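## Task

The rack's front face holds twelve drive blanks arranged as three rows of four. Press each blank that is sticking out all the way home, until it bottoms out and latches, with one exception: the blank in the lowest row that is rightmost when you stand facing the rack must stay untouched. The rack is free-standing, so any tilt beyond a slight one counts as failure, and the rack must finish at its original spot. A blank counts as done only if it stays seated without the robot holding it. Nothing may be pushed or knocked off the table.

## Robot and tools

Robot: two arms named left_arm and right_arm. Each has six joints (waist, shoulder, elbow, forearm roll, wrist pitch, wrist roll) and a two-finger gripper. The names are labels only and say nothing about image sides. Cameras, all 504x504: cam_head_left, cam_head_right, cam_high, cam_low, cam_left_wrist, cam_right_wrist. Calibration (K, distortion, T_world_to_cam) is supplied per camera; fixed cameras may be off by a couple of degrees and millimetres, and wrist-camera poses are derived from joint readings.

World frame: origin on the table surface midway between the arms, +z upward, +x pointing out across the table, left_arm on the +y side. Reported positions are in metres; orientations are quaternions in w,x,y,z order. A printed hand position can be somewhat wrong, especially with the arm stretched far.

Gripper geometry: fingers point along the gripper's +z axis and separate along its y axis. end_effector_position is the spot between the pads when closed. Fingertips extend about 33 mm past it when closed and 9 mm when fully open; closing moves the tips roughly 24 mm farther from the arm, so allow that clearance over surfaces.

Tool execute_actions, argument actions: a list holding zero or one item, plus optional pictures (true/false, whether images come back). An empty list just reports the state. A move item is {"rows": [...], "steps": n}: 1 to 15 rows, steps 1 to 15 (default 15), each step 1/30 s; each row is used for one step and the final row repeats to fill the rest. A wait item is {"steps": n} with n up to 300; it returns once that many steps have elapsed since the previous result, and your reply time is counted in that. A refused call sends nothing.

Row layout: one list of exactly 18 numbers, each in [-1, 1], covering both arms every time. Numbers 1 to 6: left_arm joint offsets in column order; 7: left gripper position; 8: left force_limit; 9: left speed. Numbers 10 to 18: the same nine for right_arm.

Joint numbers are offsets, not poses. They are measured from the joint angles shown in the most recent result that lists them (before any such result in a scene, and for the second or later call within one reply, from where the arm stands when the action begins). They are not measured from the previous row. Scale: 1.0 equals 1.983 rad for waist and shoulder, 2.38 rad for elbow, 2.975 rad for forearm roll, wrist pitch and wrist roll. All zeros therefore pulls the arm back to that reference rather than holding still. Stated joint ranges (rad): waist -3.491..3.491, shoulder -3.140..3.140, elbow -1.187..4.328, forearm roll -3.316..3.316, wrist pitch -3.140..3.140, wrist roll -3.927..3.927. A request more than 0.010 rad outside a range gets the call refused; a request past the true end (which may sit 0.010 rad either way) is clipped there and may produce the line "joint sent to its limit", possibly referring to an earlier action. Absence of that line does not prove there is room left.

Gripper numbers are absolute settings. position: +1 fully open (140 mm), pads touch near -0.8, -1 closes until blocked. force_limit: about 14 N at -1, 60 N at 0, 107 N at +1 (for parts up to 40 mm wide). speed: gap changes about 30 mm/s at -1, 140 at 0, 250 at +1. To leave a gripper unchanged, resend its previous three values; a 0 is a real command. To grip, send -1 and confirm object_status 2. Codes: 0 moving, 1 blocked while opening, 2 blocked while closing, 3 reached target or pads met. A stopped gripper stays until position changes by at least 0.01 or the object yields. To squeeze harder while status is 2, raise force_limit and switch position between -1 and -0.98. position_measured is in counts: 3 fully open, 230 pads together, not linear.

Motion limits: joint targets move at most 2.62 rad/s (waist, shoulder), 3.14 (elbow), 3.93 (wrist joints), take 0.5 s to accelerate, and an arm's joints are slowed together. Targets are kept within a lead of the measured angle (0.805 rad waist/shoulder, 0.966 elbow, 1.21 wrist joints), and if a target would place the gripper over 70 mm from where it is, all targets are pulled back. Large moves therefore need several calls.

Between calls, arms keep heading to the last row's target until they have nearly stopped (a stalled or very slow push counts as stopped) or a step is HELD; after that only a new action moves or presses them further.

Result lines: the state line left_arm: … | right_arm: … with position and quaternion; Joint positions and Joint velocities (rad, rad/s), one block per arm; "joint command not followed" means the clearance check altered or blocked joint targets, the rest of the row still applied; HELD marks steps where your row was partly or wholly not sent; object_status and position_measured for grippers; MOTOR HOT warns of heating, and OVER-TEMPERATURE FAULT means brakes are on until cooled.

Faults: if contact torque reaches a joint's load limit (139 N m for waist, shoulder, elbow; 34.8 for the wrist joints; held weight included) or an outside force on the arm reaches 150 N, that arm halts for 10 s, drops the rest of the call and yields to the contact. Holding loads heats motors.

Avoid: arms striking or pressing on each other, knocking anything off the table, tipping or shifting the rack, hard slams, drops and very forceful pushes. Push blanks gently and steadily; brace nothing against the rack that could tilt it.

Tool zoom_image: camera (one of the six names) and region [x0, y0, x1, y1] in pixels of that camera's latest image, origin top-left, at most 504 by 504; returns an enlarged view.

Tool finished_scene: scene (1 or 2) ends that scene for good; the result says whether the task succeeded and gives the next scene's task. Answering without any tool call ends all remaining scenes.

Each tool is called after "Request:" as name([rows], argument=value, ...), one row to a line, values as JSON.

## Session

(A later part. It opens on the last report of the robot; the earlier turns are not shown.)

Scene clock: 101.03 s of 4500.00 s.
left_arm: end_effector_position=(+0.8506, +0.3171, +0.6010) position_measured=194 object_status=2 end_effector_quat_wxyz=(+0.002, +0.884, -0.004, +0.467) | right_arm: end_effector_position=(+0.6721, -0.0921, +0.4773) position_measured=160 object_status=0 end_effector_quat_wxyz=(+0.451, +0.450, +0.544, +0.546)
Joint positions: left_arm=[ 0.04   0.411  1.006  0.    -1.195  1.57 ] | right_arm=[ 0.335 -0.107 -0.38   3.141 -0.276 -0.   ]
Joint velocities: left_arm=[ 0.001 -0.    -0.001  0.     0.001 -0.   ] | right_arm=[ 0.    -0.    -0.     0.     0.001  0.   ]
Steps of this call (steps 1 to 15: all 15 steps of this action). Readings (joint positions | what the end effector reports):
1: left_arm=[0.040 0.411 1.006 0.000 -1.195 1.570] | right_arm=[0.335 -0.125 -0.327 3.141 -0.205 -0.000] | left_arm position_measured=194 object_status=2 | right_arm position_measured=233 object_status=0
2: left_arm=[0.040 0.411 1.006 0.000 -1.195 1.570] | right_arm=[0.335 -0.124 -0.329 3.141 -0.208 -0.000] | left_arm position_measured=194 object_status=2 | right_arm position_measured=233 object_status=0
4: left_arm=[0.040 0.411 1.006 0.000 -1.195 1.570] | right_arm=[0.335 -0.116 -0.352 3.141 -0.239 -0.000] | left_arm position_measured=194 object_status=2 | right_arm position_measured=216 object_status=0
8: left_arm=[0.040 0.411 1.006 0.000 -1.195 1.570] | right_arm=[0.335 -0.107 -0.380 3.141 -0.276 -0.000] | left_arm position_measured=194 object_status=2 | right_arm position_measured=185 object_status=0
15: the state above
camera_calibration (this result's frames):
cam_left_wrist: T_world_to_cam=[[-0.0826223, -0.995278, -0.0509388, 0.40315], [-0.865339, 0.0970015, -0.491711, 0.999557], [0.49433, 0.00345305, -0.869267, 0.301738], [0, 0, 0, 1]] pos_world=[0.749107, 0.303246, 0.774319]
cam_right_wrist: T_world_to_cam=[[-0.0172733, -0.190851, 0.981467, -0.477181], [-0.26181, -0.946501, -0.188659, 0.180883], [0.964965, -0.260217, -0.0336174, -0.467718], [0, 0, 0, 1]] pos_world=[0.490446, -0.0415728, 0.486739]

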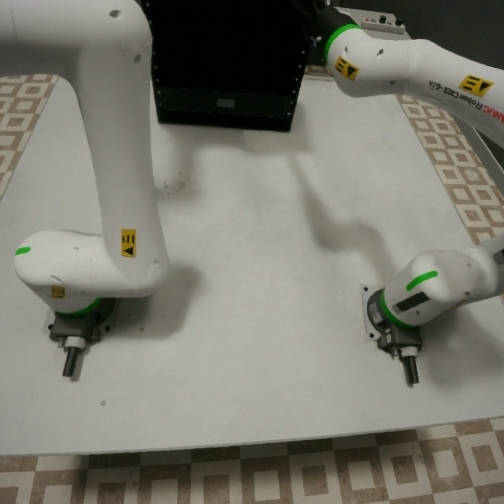

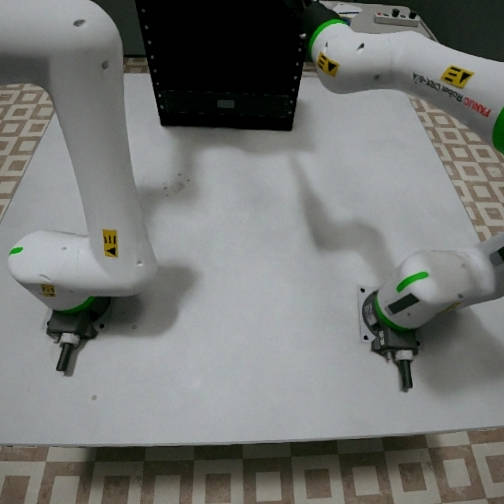

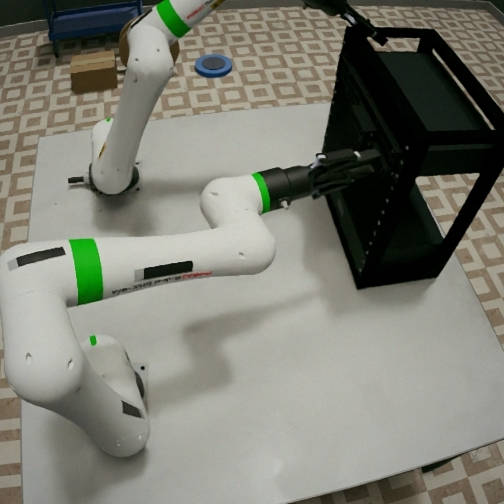

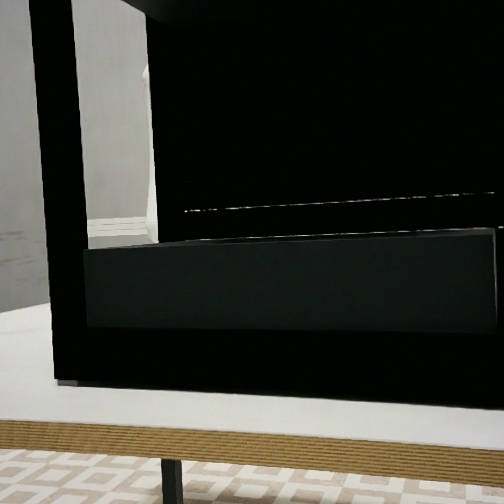

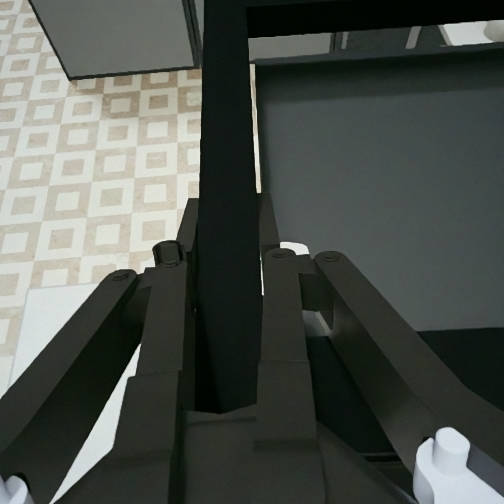

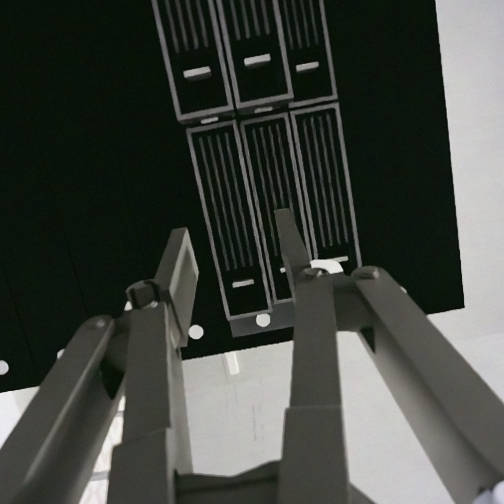

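Request:
execute_actions([
  {"rows":[[0,0,0,0,0,0,-1,1,0,0,0.0205,0.0155,0,-0.0013,0,-0.25,0,0]],"steps":10},
], pictures=false)

Request:
execute_actions([
  {"rows":[[0,0,0,0,0,0,-1,1,0,0,0,0,0,0,0,-1,0,-0.5]]},
], pictures=false)

Request:
execute_actions([
  {"rows":[[0,0,0,0,0,0,-1,1,0,0.0028,-0.0245,-0.0185,0,0.0015,0,-1,0,-0.5]]},
])

Request:
zoom_image(camera="cam_high", region=[330,90,430,190])

Scene clock: 110.27 s of 4500.00 s.
left_arm: end_effector_position=(+0.8506, +0.3171, +0.6011) position_measured=194 object_status=2 end_effector_quat_wxyz=(+0.002, +0.884, -0.004, +0.467) | right_arm: end_effector_position=(+0.6880, -0.0891, +0.4772) position_measured=160 object_status=3 end_effector_quat_wxyz=(+0.451, +0.450, +0.544, +0.546)
Joint positions: left_arm=[ 0.04   0.411  1.006  0.    -1.195  1.57 ] | right_arm=[ 0.335 -0.066 -0.344  3.141 -0.28  -0.   ]
Joint velocities: left_arm=[-0.    -0.001  0.001 -0.001 -0.002 -0.   ] | right_arm=[-0.     0.001  0.002 -0.     0.    -0.   ]
Steps of this call (steps 1 to 15: the robot went on to your last target; steps 16 to 90: nothing new was sent; then 5.90 s passed at rest; steps 91 to 100: all 10 steps of this action). Readings (joint positions | what the end effector reports):
91: left_arm=[0.040 0.411 1.006 0.000 -1.195 1.570] | right_arm=[0.335 -0.107 -0.381 3.141 -0.276 -0.000] | left_arm position_measured=194 object_status=2 | right_arm position_measured=160 object_status=3
92: left_arm=[0.040 0.411 1.006 0.000 -1.195 1.570] | right_arm=[0.335 -0.104 -0.379 3.141 -0.276 -0.000] | left_arm position_measured=194 object_status=2 | right_arm position_measured=160 object_status=3
94: left_arm=[0.040 0.411 1.006 0.000 -1.195 1.570] | right_arm=[0.335 -0.085 -0.361 3.141 -0.278 -0.000] | left_arm position_measured=194 object_status=2 | right_arm position_measured=160 object_status=3
98: left_arm=[0.040 0.411 1.006 0.000 -1.195 1.570] | right_arm=[0.335 -0.066 -0.344 3.141 -0.280 -0.000] | left_arm position_measured=194 object_status=2 | right_arm position_measured=160 object_status=3
100: the state above

Scene clock: 110.77 s of 4500.00 s.
left_arm: end_effector_position=(+0.8506, +0.3171, +0.6011) position_measured=194 object_status=2 end_effector_quat_wxyz=(+0.002, +0.884, -0.004, +0.467) | right_arm: end_effector_position=(+0.6880, -0.0891, +0.4771) position_measured=195 object_status=2 end_effector_quat_wxyz=(+0.451, +0.450, +0.544, +0.546)
Joint positions: left_arm=[ 0.04   0.411  1.006  0.    -1.195  1.57 ] | right_arm=[ 0.335 -0.066 -0.344  3.141 -0.28  -0.   ]
Joint velocities: left_arm=[ 0.    -0.    -0.001  0.001  0.001 -0.   ] | right_arm=[ 0.001 -0.    -0.    -0.     0.    -0.   ]
Steps of this call (steps 1 to 15: all 15 steps of this action). Readings (joint positions | what the end effector reports):
1: left_arm=[0.040 0.411 1.006 0.000 -1.195 1.570] | right_arm=[0.335 -0.066 -0.344 3.141 -0.280 -0.000] | left_arm position_measured=194 object_status=2 | right_arm position_measured=160 object_status=0
2: left_arm=[0.040 0.411 1.006 0.000 -1.195 1.570] | right_arm=[0.335 -0.066 -0.344 3.141 -0.280 -0.000] | left_arm position_measured=194 object_status=2 | right_arm position_measured=161 object_status=0
4: left_arm=[0.040 0.411 1.006 0.000 -1.195 1.570] | right_arm=[0.335 -0.066 -0.344 3.141 -0.280 -0.000] | left_arm position_measured=194 object_status=2 | right_arm position_measured=171 object_status=0
8: left_arm=[0.040 0.411 1.006 0.000 -1.195 1.570] | right_arm=[0.335 -0.066 -0.344 3.141 -0.280 -0.000] | left_arm position_measured=194 object_status=2 | right_arm position_measured=189 object_status=0
15: the state above

Scene clock: 111.27 s of 4500.00 s.
left_arm: end_effector_position=(+0.8506, +0.3171, +0.6011) position_measured=194 object_status=2 end_effector_quat_wxyz=(+0.002, +0.884, -0.004, +0.467) | right_arm: end_effector_position=(+0.6675, -0.0889, +0.4773) position_measured=195 object_status=2 end_effector_quat_wxyz=(+0.449, +0.448, +0.546, +0.547)
Joint positions: left_arm=[ 0.04   0.411  1.006  0.    -1.195  1.57 ] | right_arm=[ 0.34  -0.115 -0.388  3.141 -0.275 -0.   ]
Joint velocities: left_arm=[ 0.001  0.001 -0.001  0.001 -0.001 -0.   ] | right_arm=[-0.001 -0.    -0.     0.001  0.    -0.   ]
Steps of this call (steps 1 to 15: all 15 steps of this action). Readings (joint positions | what the end effector reports):
1: left_arm=[0.040 0.411 1.006 0.000 -1.195 1.570] | right_arm=[0.335 -0.066 -0.344 3.141 -0.280 -0.000] | left_arm position_measured=194 object_status=2 | right_arm position_measured=195 object_status=2
2: left_arm=[0.040 0.411 1.006 0.000 -1.195 1.570] | right_arm=[0.335 -0.068 -0.345 3.141 -0.280 -0.000] | left_arm position_measured=194 object_status=2 | right_arm position_measured=195 object_status=2
4: left_arm=[0.040 0.411 1.006 0.000 -1.195 1.570] | right_arm=[0.337 -0.089 -0.364 3.141 -0.278 -0.000] | left_arm position_measured=194 object_status=2 | right_arm position_measured=195 object_status=2
8: left_arm=[0.040 0.411 1.006 0.000 -1.195 1.570] | right_arm=[0.340 -0.114 -0.387 3.141 -0.275 -0.000] | left_arm position_measured=194 object_status=2 | right_arm position_measured=195 object_status=2
15: the state above
camera_calibration (this result's frames):
cam_left_wrist: T_world_to_cam=[[-0.0826321, -0.995278, -0.0509247, 0.403143], [-0.865346, 0.0970029, -0.491698, 0.999536], [0.494316, 0.00343746, -0.869276, 0.301797], [0, 0, 0, 1]] pos_world=[0.749074, 0.303244, 0.774344]
cam_right_wrist: T_world_to_cam=[[-0.0163133, -0.190966, 0.981461, -0.477273], [-0.256497, -0.947944, -0.188708, 0.179087], [0.966407, -0.25482, -0.033518, -0.462985], [0, 0, 0, 1]] pos_world=[0.485581, -0.0393564, 0.486702]

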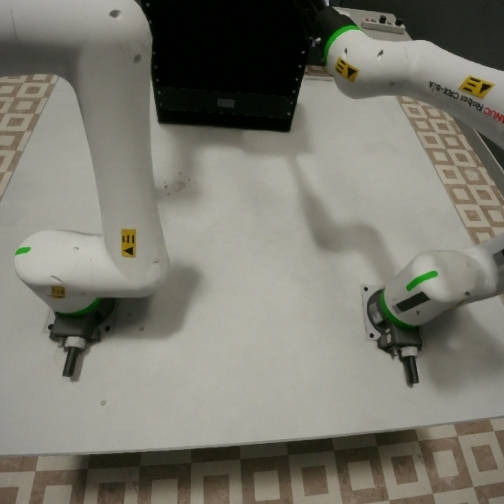

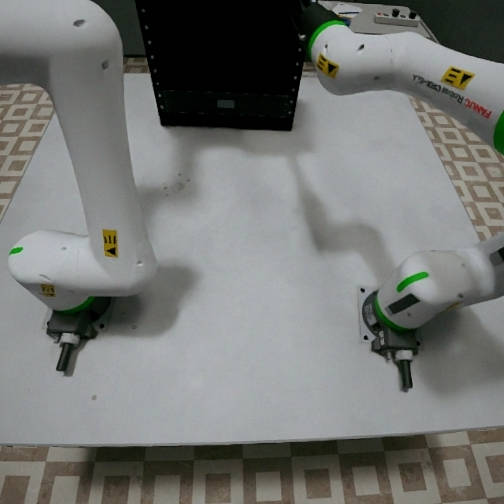

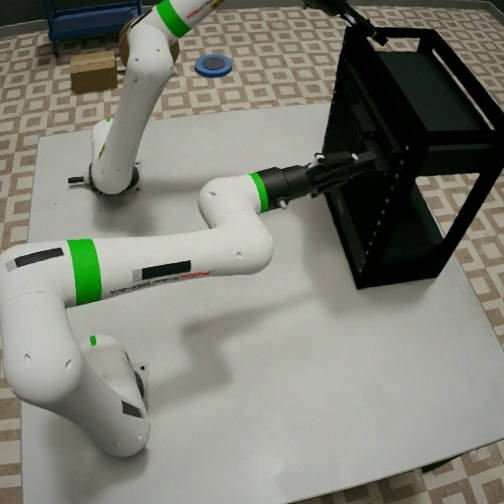

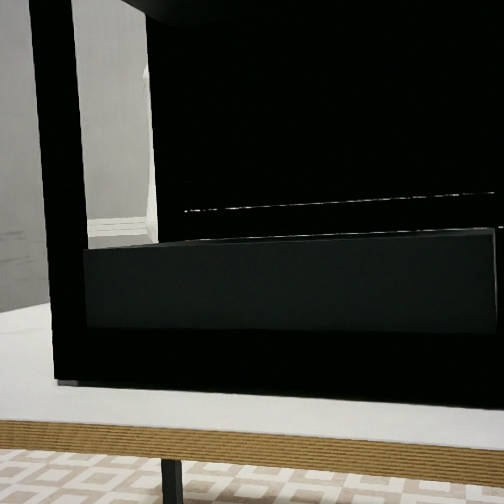

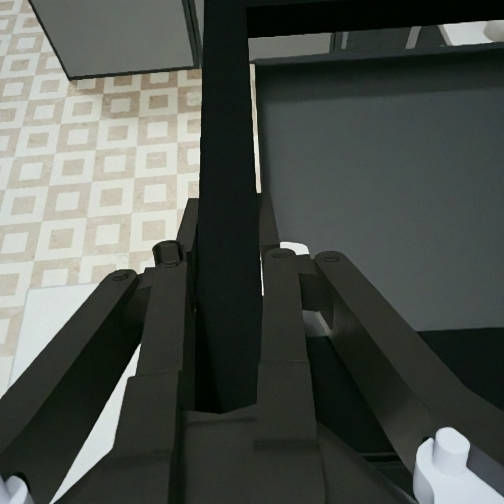

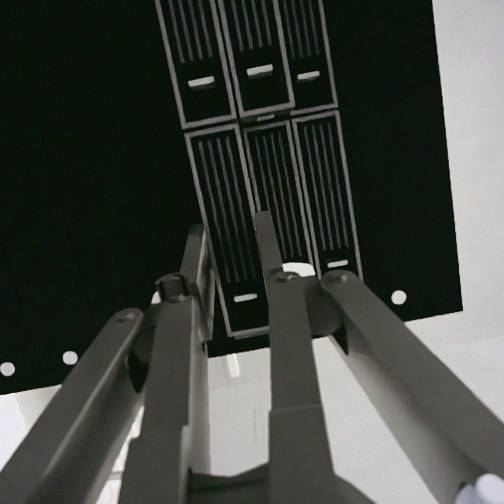

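Region (330, 90, 430, 190) of cam_high's 504x504 image, scaled by 5.040, with more detail than that image has.

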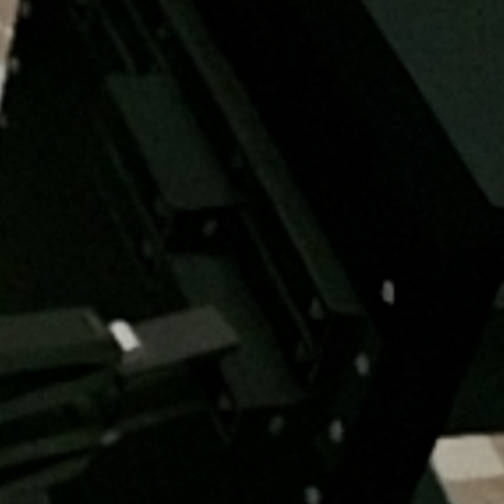

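Request:
execute_actions([
  {"rows":[[0,0,0,0,0,0,-1,1,0,0,0,0,0,0,0,-0.25,0,0]],"steps":8},
], pictures=false)

Request:
execute_actions([
  {"rows":[[0,0,0,0,0,0,-1,1,0,0,-0.03,-0.022,0,0.002,0,-0.25,0,0]],"steps":10},
], pictures=false)

Request:
execute_actions([
  {"rows":[[0,0,0,0,0,0,-1,1,0,0.066,0,0.012,0,0.0096,0,-1,0,0]]},
], pictures=false)

Request:
execute_actions([
  {"rows":[[0,0,0,0,0,0,-1,1,0,0,0.05,0.04,0,-0.0015,0,-1,0,0]]},
])

Scene clock: 118.97 s of 4500.00 s.
left_arm: end_effector_position=(+0.8506, +0.3171, +0.6011) position_measured=194 object_status=2 end_effector_quat_wxyz=(+0.002, +0.884, -0.004, +0.467) | right_arm: end_effector_position=(+0.6675, -0.0890, +0.4774) position_measured=160 object_status=0 end_effector_quat_wxyz=(+0.449, +0.448, +0.546, +0.547)
Joint positions: left_arm=[ 0.04   0.411  1.006  0.    -1.195  1.57 ] | right_arm=[ 0.34  -0.115 -0.388  3.141 -0.275 -0.   ]
Joint velocities: left_arm=[ 0.001  0.     0.001 -0.001  0.     0.   ] | right_arm=[ 0.002  0.002 -0.    -0.002 -0.001 -0.   ]
Steps of this call (steps 1 to 15: the robot went on to your last target; steps 16 to 90: nothing new was sent; then 4.43 s passed at rest; steps 91 to 98: all 8 steps of this action). Readings (joint positions | what the end effector reports):
91: left_arm=[0.040 0.411 1.006 0.000 -1.195 1.570] | right_arm=[0.340 -0.115 -0.388 3.141 -0.275 -0.000] | left_arm position_measured=194 object_status=2 | right_arm position_measured=195 object_status=0
92: left_arm=[0.040 0.411 1.006 0.000 -1.195 1.570] | right_arm=[0.340 -0.115 -0.388 3.141 -0.275 -0.000] | left_arm position_measured=194 object_status=2 | right_arm position_measured=195 object_status=0
94: left_arm=[0.040 0.411 1.006 0.000 -1.195 1.570] | right_arm=[0.340 -0.115 -0.388 3.141 -0.275 -0.000] | left_arm position_measured=194 object_status=2 | right_arm position_measured=177 object_status=0
98: the state above

Scene clock: 119.30 s of 4500.00 s.
left_arm: end_effector_position=(+0.8506, +0.3171, +0.6011) position_measured=194 object_status=2 end_effector_quat_wxyz=(+0.002, +0.884, -0.004, +0.467) | right_arm: end_effector_position=(+0.6447, -0.0935, +0.4773) position_measured=160 object_status=3 end_effector_quat_wxyz=(+0.449, +0.448, +0.545, +0.548)
Joint positions: left_arm=[ 0.04   0.411  1.006  0.    -1.195  1.57 ] | right_arm=[ 0.34  -0.174 -0.44   3.141 -0.27  -0.   ]
Joint velocities: left_arm=[ 0.    -0.001 -0.     0.001 -0.    -0.   ] | right_arm=[-0.001 -0.001 -0.001 -0.001  0.001 -0.   ]
Steps of this call (steps 1 to 10: all 10 steps of this action). Readings (joint positions | what the end effector reports):
1: left_arm=[0.040 0.411 1.006 0.000 -1.195 1.570] | right_arm=[0.340 -0.115 -0.388 3.141 -0.275 -0.000] | left_arm position_measured=194 object_status=2 | right_arm position_measured=160 object_status=0
2: left_arm=[0.040 0.411 1.006 0.000 -1.195 1.570] | right_arm=[0.340 -0.116 -0.389 3.141 -0.275 -0.000] | left_arm position_measured=194 object_status=2 | right_arm position_measured=160 object_status=0
4: left_arm=[0.040 0.411 1.006 0.000 -1.195 1.570] | right_arm=[0.340 -0.136 -0.406 3.141 -0.273 -0.000] | left_arm position_measured=194 object_status=2 | right_arm position_measured=160 object_status=0
8: left_arm=[0.040 0.411 1.006 0.000 -1.195 1.570] | right_arm=[0.340 -0.174 -0.440 3.141 -0.270 -0.000] | left_arm position_measured=194 object_status=2 | right_arm position_measured=160 object_status=3
10: the state above

Scene clock: 119.80 s of 4500.00 s.
left_arm: end_effector_position=(+0.8506, +0.3171, +0.6011) position_measured=194 object_status=2 end_effector_quat_wxyz=(+0.002, +0.884, -0.004, +0.467) | right_arm: end_effector_position=(+0.6075, -0.0084, +0.4892) position_measured=233 object_status=0 end_effector_quat_wxyz=(+0.413, +0.412, +0.573, +0.576)
Joint positions: left_arm=[ 0.04   0.411  1.006  0.    -1.195  1.57 ] | right_arm=[ 0.471 -0.174 -0.411  3.141 -0.241 -0.   ]
Joint velocities: left_arm=[-0.002 -0.    -0.001  0.001  0.    -0.   ] | right_arm=[ 0.     0.001  0.001  0.    -0.     0.   ]
Steps of this call (steps 1 to 15: all 15 steps of this action). Readings (joint positions | what the end effector reports):
1: left_arm=[0.040 0.411 1.006 0.000 -1.195 1.570] | right_arm=[0.340 -0.174 -0.440 3.141 -0.270 -0.000] | left_arm position_measured=194 object_status=2 | right_arm position_measured=160 object_status=0
2: left_arm=[0.040 0.411 1.006 0.000 -1.195 1.570] | right_arm=[0.342 -0.174 -0.440 3.141 -0.269 -0.000] | left_arm position_measured=194 object_status=2 | right_arm position_measured=162 object_status=0
4: left_arm=[0.040 0.411 1.006 0.000 -1.195 1.570] | right_arm=[0.361 -0.174 -0.436 3.141 -0.264 -0.000] | left_arm position_measured=194 object_status=2 | right_arm position_measured=177 object_status=0
8: left_arm=[0.040 0.411 1.006 0.000 -1.195 1.570] | right_arm=[0.443 -0.174 -0.418 3.141 -0.247 -0.000] | left_arm position_measured=194 object_status=2 | right_arm position_measured=208 object_status=0
15: the state above

Scene clock: 120.30 s of 4500.00 s.
left_arm: end_effector_position=(+0.8506, +0.3171, +0.6011) position_measured=194 object_status=2 end_effector_quat_wxyz=(+0.002, +0.884, -0.004, +0.467) | right_arm: end_effector_position=(+0.6453, +0.0044, +0.4927) position_measured=233 object_status=3 end_effector_quat_wxyz=(+0.413, +0.411, +0.573, +0.576)
Joint positions: left_arm=[ 0.04   0.411  1.006  0.    -1.195  1.57 ] | right_arm=[ 0.471 -0.075 -0.316  3.141 -0.245 -0.   ]
Joint velocities: left_arm=[ 0.001 -0.    -0.002 -0.001  0.001  0.   ] | right_arm=[-0.     0.001  0.001  0.001 -0.    -0.   ]
Steps of this call (steps 1 to 15: all 15 steps of this action). Readings (joint positions | what the end effector reports):
1: left_arm=[0.040 0.411 1.006 0.000 -1.195 1.570] | right_arm=[0.471 -0.174 -0.411 3.141 -0.241 -0.000] | left_arm position_measured=194 object_status=2 | right_arm position_measured=233 object_status=0
2: left_arm=[0.040 0.411 1.006 0.000 -1.195 1.570] | right_arm=[0.471 -0.172 -0.409 3.141 -0.241 -0.000] | left_arm position_measured=194 object_status=2 | right_arm position_measured=233 object_status=3
4: left_arm=[0.040 0.411 1.006 0.000 -1.195 1.570] | right_arm=[0.471 -0.151 -0.389 3.141 -0.243 -0.000] | left_arm position_measured=194 object_status=2 | right_arm position_measured=233 object_status=3
8: left_arm=[0.040 0.411 1.006 0.000 -1.195 1.570] | right_arm=[0.471 -0.082 -0.323 3.141 -0.245 -0.000] | left_arm position_measured=194 object_status=2 | right_arm position_measured=233 object_status=3
15: the state above
camera_calibration (this result's frames):
cam_left_wrist: T_world_to_cam=[[-0.0826319, -0.995278, -0.0509246, 0.403143], [-0.865346, 0.0970027, -0.491698, 0.999536], [0.494316, 0.00343747, -0.869276, 0.301797], [0, 0, 0, 1]] pos_world=[0.749074, 0.303244, 0.774344]
cam_right_wrist: T_world_to_cam=[[0.00696191, -0.192071, 0.981356, -0.489929], [-0.130294, -0.973188, -0.189548, 0.183833], [0.991451, -0.126545, -0.0318009, -0.434754], [0, 0, 0, 1]] pos_world=[0.4584, 0.0297873, 0.501815]

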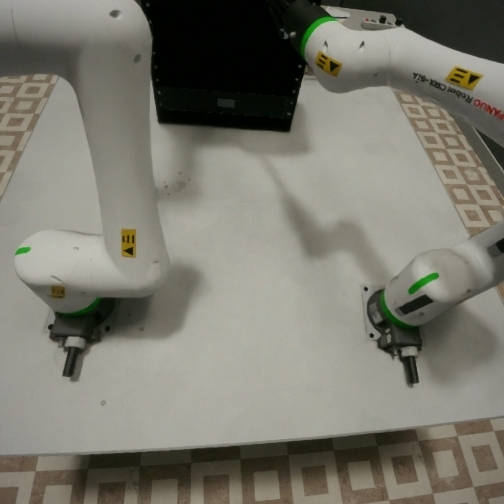

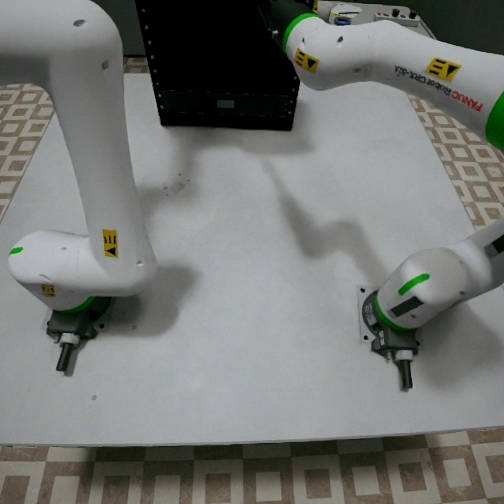

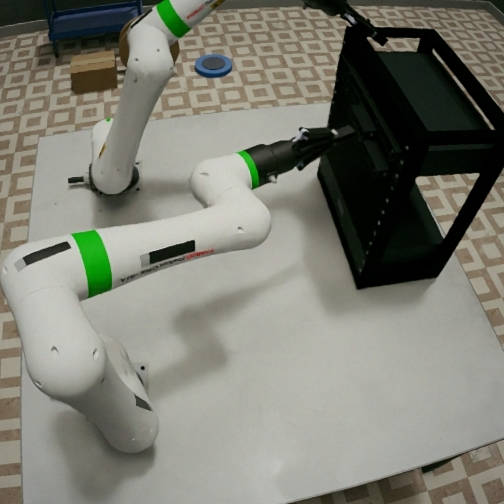

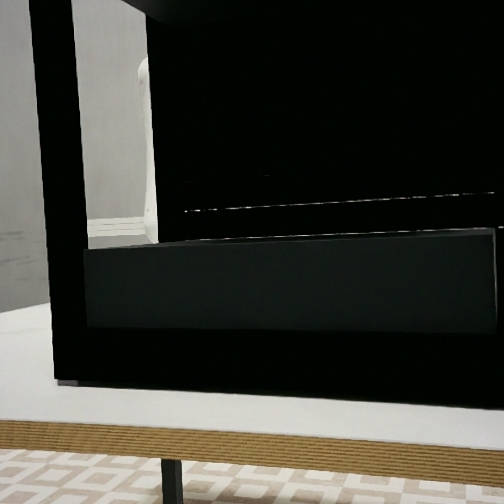

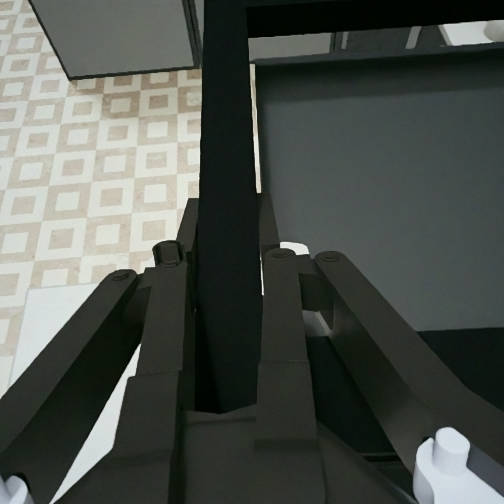

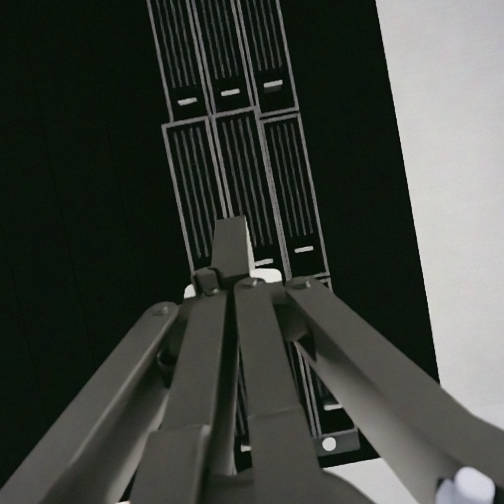

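Request:
execute_actions([
  {"rows":[[0,0,0,0,0,0,-1,1,0,-0.001,0.005,0.004,0,0,0,-1,0,0],[0,0,0,0,0,0,-1,1,0,-0.0015,0.01,0.008,0,0,0,-1,0,0],[0,0,0,0,0,0,-1,1,0,-0.002,0.012,0.01,0,0,0,-1,0,0],[0,0,0,0,0,0,-1,1,0,-0.002,0.015,0.012,0,0,0,-1,0,0],[0,0,0,0,0,0,-1,1,0,-0.003,0.018,0.0145,0,0,0,-1,0,0],[0,0,0,0,0,0,-1,1,0,-0.003,0.021,0.017,0,0,0,-1,0,0],[0,0,0,0,0,0,-1,1,0,-0.004,0.024,0.0195,0,0,0,-1,0,0],[0,0,0,0,0,0,-1,1,0,-0.004,0.028,0.0225,0,0,0,-1,0,0],[0,0,0,0,0,0,-1,1,0,-0.005,0.032,0.026,0,0,0,-1,0,0],[0,0,0,0,0,0,-1,1,0,-0.005,0.036,0.029,0,0,0,-1,0,0],[0,0,0,0,0,0,-1,1,0,-0.006,0.04,0.0325,0,0,0,-1,0,0],[0,0,0,0,0,0,-1,1,0,-0.006,0.044,0.036,0,0,0,-1,0,0]]},
], pictures=false)

Request:
execute_actions([
  {"rows":[[0,0,0,0,0,0,-1,1,0,-0.001,0.008,0.0067,0,0,0,-1,0,0]]},
])

Request:
zoom_image(camera="cam_high", region=[330,90,430,190])

Scene clock: 129.43 s of 4500.00 s.
left_arm: end_effector_position=(+0.8506, +0.3171, +0.6010) position_measured=194 object_status=2 end_effector_quat_wxyz=(+0.002, +0.884, -0.004, +0.467) | right_arm: end_effector_position=(+0.6827, +0.0074, +0.4925) position_measured=233 object_status=3 end_effector_quat_wxyz=(+0.416, +0.415, +0.571, +0.573)
Joint positions: left_arm=[ 0.04   0.411  1.006  0.    -1.195  1.57 ] | right_arm=[ 0.459  0.011 -0.232  3.141 -0.245 -0.   ]
Joint velocities: left_arm=[ 0.001 -0.     0.001 -0.001  0.001  0.   ] | right_arm=[-0.005  0.066  0.066  0.    -0.     0.   ]
Steps of this call (steps 1 to 15: the robot went on to your last target; steps 16 to 90: nothing new was sent; then 5.63 s passed at rest; steps 91 to 105: all 15 steps of this action). Readings (joint positions | what the end effector reports):
91: left_arm=[0.040 0.411 1.006 0.000 -1.195 1.570] | right_arm=[0.471 -0.075 -0.316 3.141 -0.245 -0.000] | left_arm position_measured=194 object_status=2 | right_arm position_measured=233 object_status=3
92: left_arm=[0.040 0.411 1.006 0.000 -1.195 1.570] | right_arm=[0.471 -0.073 -0.314 3.141 -0.245 -0.000] | left_arm position_measured=194 object_status=2 | right_arm position_measured=233 object_status=3
94: left_arm=[0.040 0.411 1.006 0.000 -1.195 1.570] | right_arm=[0.469 -0.060 -0.302 3.141 -0.245 -0.000] | left_arm position_measured=194 object_status=2 | right_arm position_measured=233 object_status=3
98: left_arm=[0.040 0.411 1.006 0.000 -1.195 1.570] | right_arm=[0.465 -0.036 -0.278 3.141 -0.245 -0.000] | left_arm position_measured=194 object_status=2 | right_arm position_measured=233 object_status=3
105: the state above

Scene clock: 129.93 s of 4500.00 s.
left_arm: end_effector_position=(+0.8506, +0.3171, +0.6010) position_measured=194 object_status=2 end_effector_quat_wxyz=(+0.002, +0.884, -0.004, +0.467) | right_arm: end_effector_position=(+0.6897, +0.0080, +0.4925) position_measured=233 object_status=3 end_effector_quat_wxyz=(+0.416, +0.416, +0.571, +0.573)
Joint positions: left_arm=[ 0.04   0.411  1.006  0.    -1.195  1.57 ] | right_arm=[ 0.457  0.027 -0.216  3.141 -0.245 -0.   ]
Joint velocities: left_arm=[-0.    -0.001  0.001 -0.     0.    -0.   ] | right_arm=[-0.     0.     0.     0.001  0.    -0.   ]
Steps of this call (steps 1 to 15: all 15 steps of this action). Readings (joint positions | what the end effector reports):
1: left_arm=[0.040 0.411 1.006 0.000 -1.195 1.570] | right_arm=[0.459 0.012 -0.231 3.141 -0.245 -0.000] | left_arm position_measured=194 object_status=2 | right_arm position_measured=233 object_status=3
2: left_arm=[0.040 0.411 1.006 0.000 -1.195 1.570] | right_arm=[0.459 0.014 -0.229 3.141 -0.245 -0.000] | left_arm position_measured=194 object_status=2 | right_arm position_measured=233 object_status=3
4: left_arm=[0.040 0.411 1.006 0.000 -1.195 1.570] | right_arm=[0.458 0.025 -0.218 3.141 -0.245 -0.000] | left_arm position_measured=194 object_status=2 | right_arm position_measured=233 object_status=3
8: left_arm=[0.040 0.411 1.006 0.000 -1.195 1.570] | right_arm=[0.457 0.027 -0.216 3.141 -0.245 -0.000] | left_arm position_measured=194 object_status=2 | right_arm position_measured=233 object_status=3
15: the state above
camera_calibration (this result's frames):
cam_left_wrist: T_world_to_cam=[[-0.0826337, -0.995278, -0.0509223, 0.403143], [-0.865363, 0.097003, -0.491669, 0.999531], [0.494287, 0.00343789, -0.869292, 0.301801], [0, 0, 0, 1]] pos_world=[0.749094, 0.303244, 0.77432]
cam_right_wrist: T_world_to_cam=[[0.00580584, -0.191668, 0.981443, -0.488549], [-0.143944, -0.971398, -0.188855, 0.202164], [0.989569, -0.140176, -0.0332292, -0.476183], [0, 0, 0, 1]] pos_world=[0.503152, 0.0359928, 0.50184]

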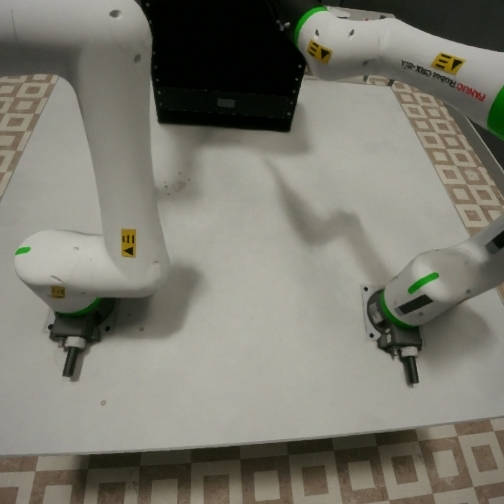

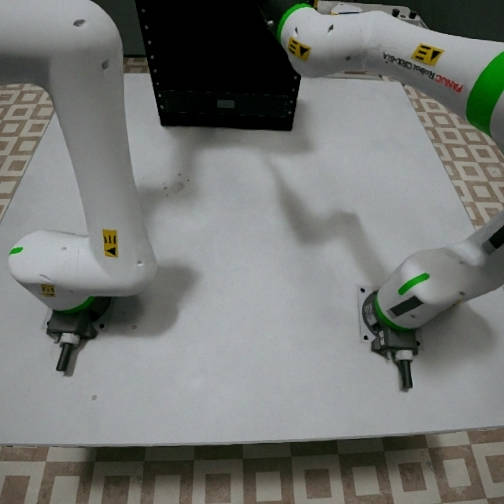

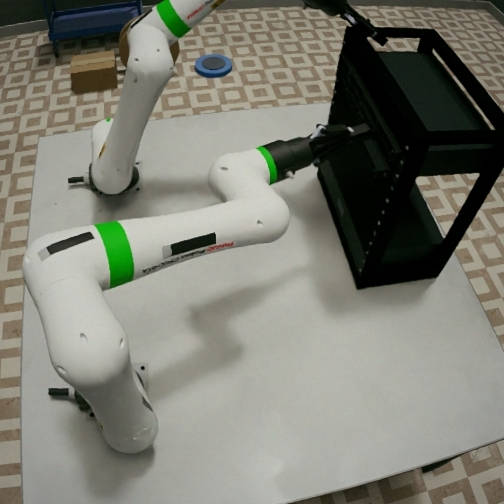

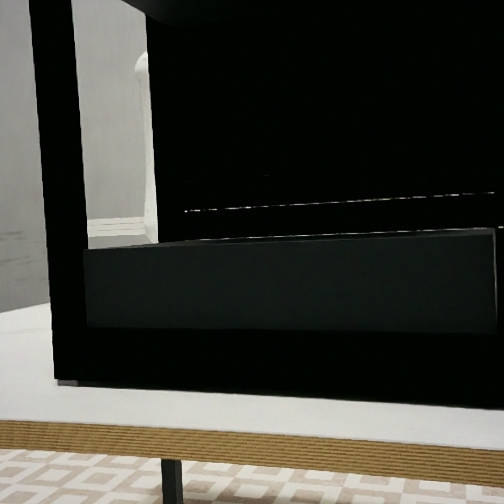

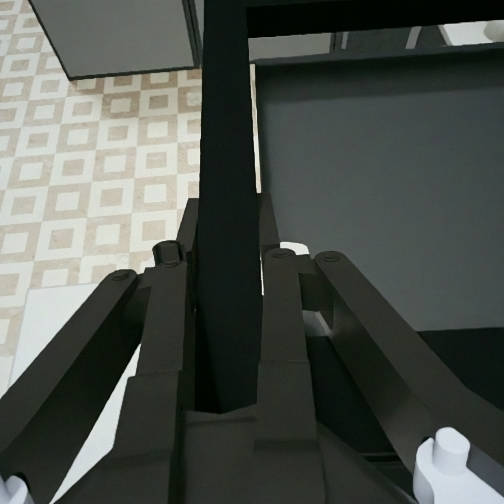

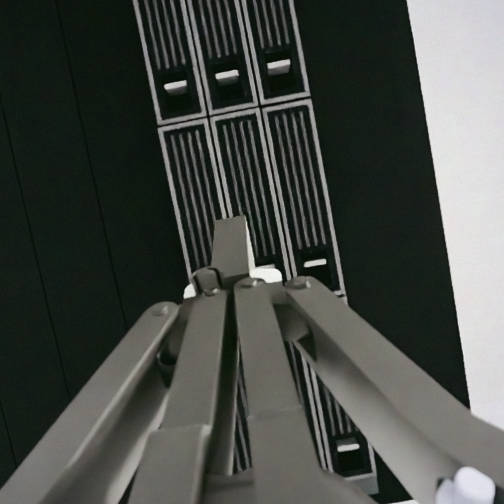

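Region (330, 90, 430, 190) of cam_high's 504x504 image, scaled by 5.040, with more detail than that image has.

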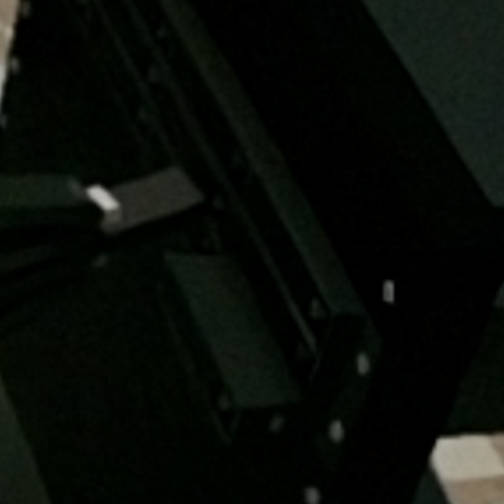

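Request:
execute_actions([
  {"rows":[[0,0,0,0,0,0,-1,1,0,-0.0006,0.005,0.0042,0,0,0,-1,0,0]]},
])

Request:
zoom_image(camera="cam_high", region=[350,100,410,170])

Request:
execute_actions([
  {"rows":[[0,0,0,0,0,0,-1,1,0,0,-0.09,-0.075,0,0,0,-1,0,0]]},
])

Request:
zoom_image(camera="cam_high", region=[350,100,410,170])

Scene clock: 136.33 s of 4500.00 s.
left_arm: end_effector_position=(+0.8507, +0.3171, +0.6009) position_measured=194 object_status=2 end_effector_quat_wxyz=(+0.002, +0.884, -0.004, +0.467) | right_arm: end_effector_position=(+0.6940, +0.0084, +0.4924) position_measured=233 object_status=3 end_effector_quat_wxyz=(+0.417, +0.416, +0.571, +0.572)
Joint positions: left_arm=[ 0.04   0.411  1.006  0.    -1.195  1.57 ] | right_arm=[ 0.456  0.037 -0.206  3.141 -0.245 -0.   ]
Joint velocities: left_arm=[-0.002 -0.001  0.    -0.001 -0.001  0.   ] | right_arm=[-0.  0.  0.  0.  0. -0.]
Steps of this call (steps 1 to 15: the robot went on to your last target; steps 16 to 90: nothing new was sent; then 2.90 s passed at rest; steps 91 to 105: all 15 steps of this action). Readings (joint positions | what the end effector reports):
91: left_arm=[0.040 0.411 1.006 0.000 -1.195 1.570] | right_arm=[0.457 0.027 -0.216 3.141 -0.245 -0.000] | left_arm position_measured=194 object_status=2 | right_arm position_measured=233 object_status=3
92: left_arm=[0.040 0.411 1.006 0.000 -1.195 1.570] | right_arm=[0.457 0.029 -0.214 3.141 -0.245 -0.000] | left_arm position_measured=194 object_status=2 | right_arm position_measured=233 object_status=3
94: left_arm=[0.040 0.411 1.006 0.000 -1.195 1.570] | right_arm=[0.456 0.035 -0.207 3.141 -0.245 -0.000] | left_arm position_measured=194 object_status=2 | right_arm position_measured=233 object_status=3
98: left_arm=[0.040 0.411 1.006 0.000 -1.195 1.570] | right_arm=[0.456 0.036 -0.206 3.141 -0.245 -0.000] | left_arm position_measured=194 object_status=2 | right_arm position_measured=233 object_status=3
105: the state above
camera_calibration (this result's frames):
cam_left_wrist: T_world_to_cam=[[-0.0826364, -0.995278, -0.0509181, 0.403144], [-0.86539, 0.0970032, -0.491621, 0.999547], [0.494238, 0.00343827, -0.86932, 0.301742], [0, 0, 0, 1]] pos_world=[0.74918, 0.303243, 0.774236]
cam_right_wrist: T_world_to_cam=[[0.00550141, -0.1917, 0.981438, -0.488219], [-0.145079, -0.971222, -0.188891, 0.203974], [0.989405, -0.141347, -0.0331547, -0.480297], [0, 0, 0, 1]] pos_world=[0.507486, 0.0366235, 0.501762]

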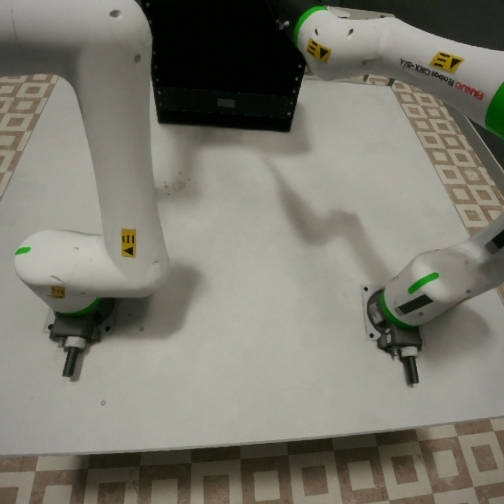

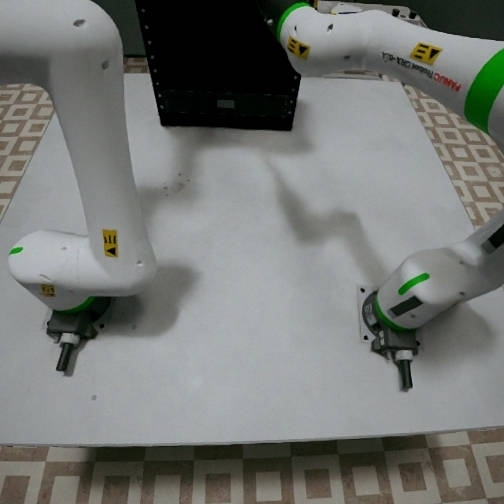

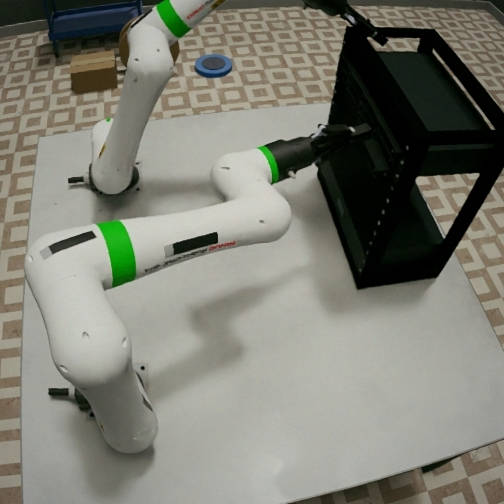

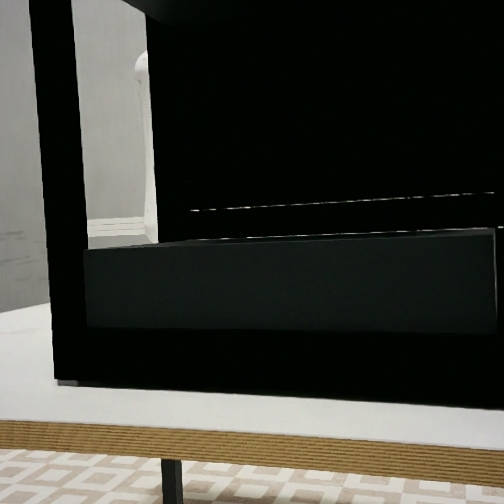

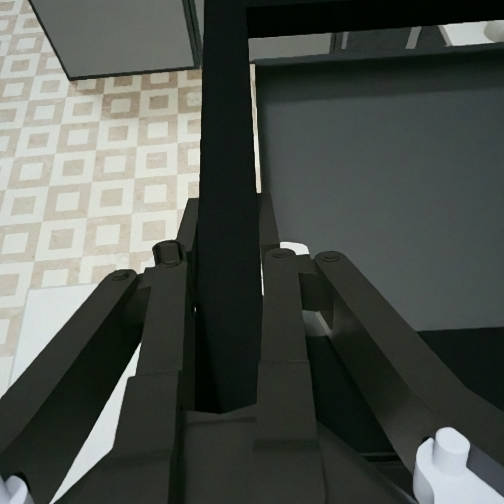

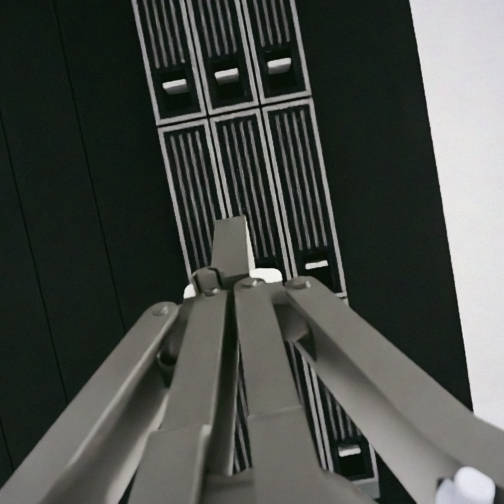

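Region (350, 100, 410, 170) of cam_high's 504x504 image, scaled by 7.200, with more detail than that image has; it fills the left 432 columns of this view, and the rest is white.

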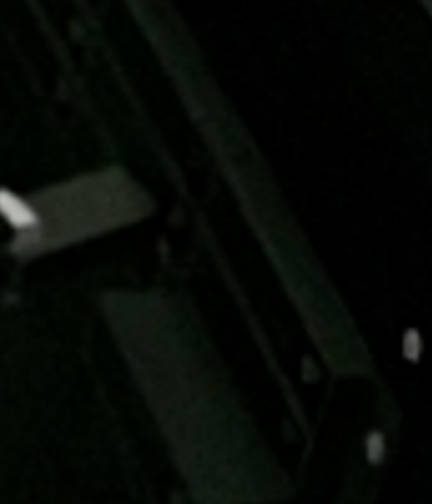

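Scene clock: 136.83 s of 4500.00 s.
left_arm: end_effector_position=(+0.8506, +0.3171, +0.6010) position_measured=194 object_status=2 end_effector_quat_wxyz=(+0.002, +0.884, -0.004, +0.467) | right_arm: end_effector_position=(+0.6246, -0.0139, +0.4886) position_measured=233 object_status=3 end_effector_quat_wxyz=(+0.417, +0.416, +0.571, +0.572)
Joint positions: left_arm=[ 0.04   0.411  1.006  0.    -1.195  1.57 ] | right_arm=[ 0.456 -0.142 -0.385  3.141 -0.245 -0.   ]
Joint velocities: left_arm=[ 0.     0.     0.001  0.     0.002 -0.   ] | right_arm=[ 0.001 -0.002 -0.002 -0.001  0.001 -0.   ]
Steps of this call (steps 1 to 15: all 15 steps of this action). Readings (joint positions | what the end effector reports):
1: left_arm=[0.040 0.411 1.006 0.000 -1.195 1.570] | right_arm=[0.456 0.037 -0.206 3.141 -0.245 -0.000] | left_arm position_measured=194 object_status=2 | right_arm position_measured=233 object_status=3
2: left_arm=[0.040 0.411 1.006 0.000 -1.195 1.570] | right_arm=[0.456 0.035 -0.208 3.141 -0.245 -0.000] | left_arm position_measured=194 object_status=2 | right_arm position_measured=233 object_status=3
4: left_arm=[0.040 0.411 1.006 0.000 -1.196 1.570] | right_arm=[0.456 0.014 -0.229 3.141 -0.245 -0.000] | left_arm position_measured=194 object_status=2 | right_arm position_measured=233 object_status=3
8: left_arm=[0.040 0.411 1.006 0.000 -1.195 1.570] | right_arm=[0.456 -0.088 -0.331 3.141 -0.245 -0.000] | left_arm position_measured=194 object_status=2 | right_arm position_measured=233 object_status=3
15: the state above
camera_calibration (this result's frames):
cam_left_wrist: T_world_to_cam=[[-0.0826405, -0.995278, -0.0509119, 0.403139], [-0.865346, 0.0970039, -0.491697, 0.999557], [0.494314, 0.00342232, -0.869277, 0.301745], [0, 0, 0, 1]] pos_world=[0.749122, 0.303242, 0.774304]
cam_right_wrist: T_world_to_cam=[[0.00552367, -0.191692, 0.98144, -0.488353], [-0.145088, -0.971223, -0.18888, 0.171461], [0.989403, -0.141352, -0.0331769, -0.41494], [0, 0, 0, 1]] pos_world=[0.438118, 0.0142608, 0.497908]

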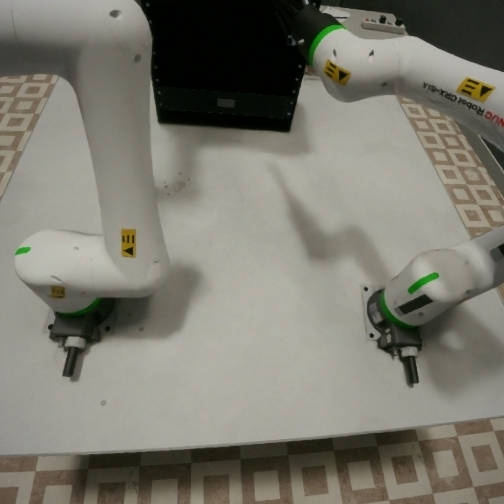

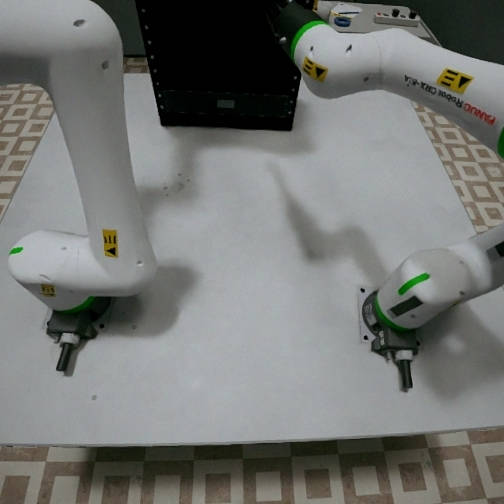

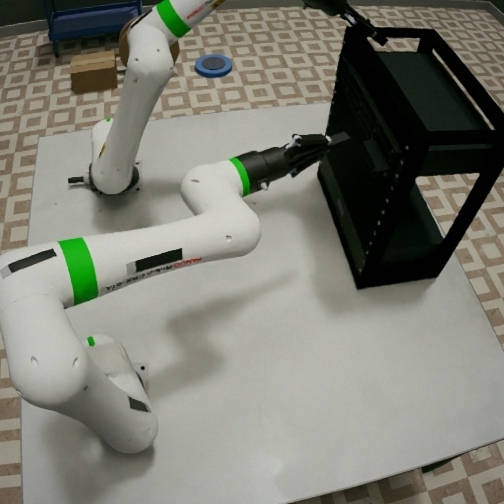

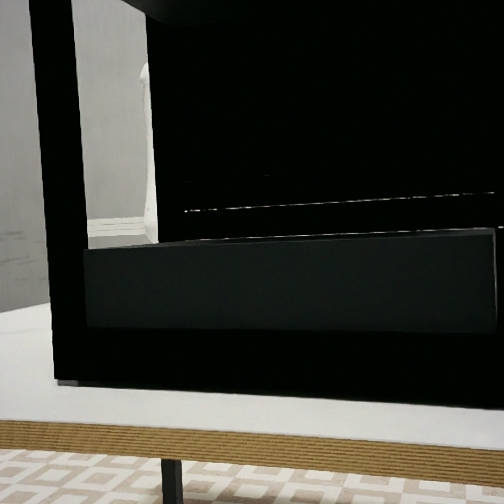

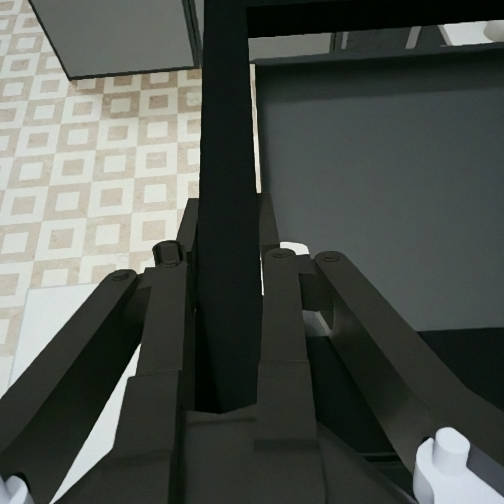

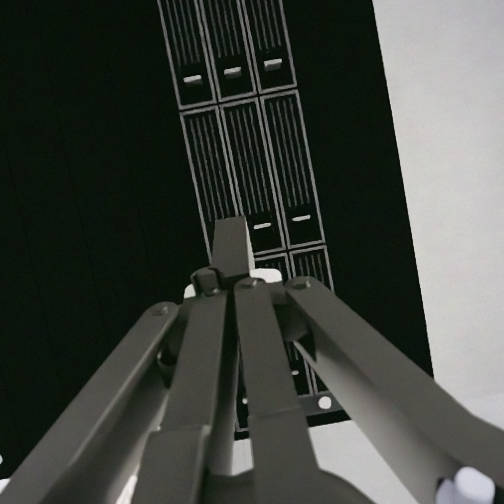

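Region (350, 100, 410, 170) of cam_high's 504x504 image, scaled by 7.200, with more detail than that image has; it fills the left 432 columns of this view, and the rest is white.

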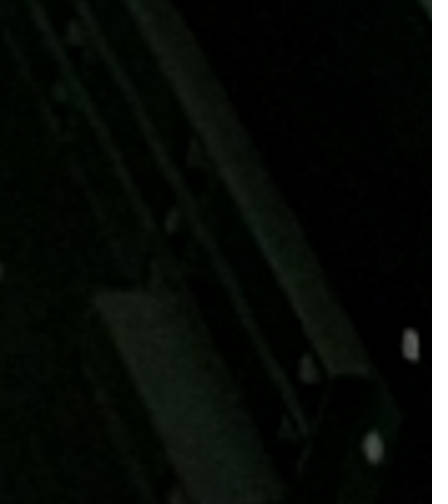

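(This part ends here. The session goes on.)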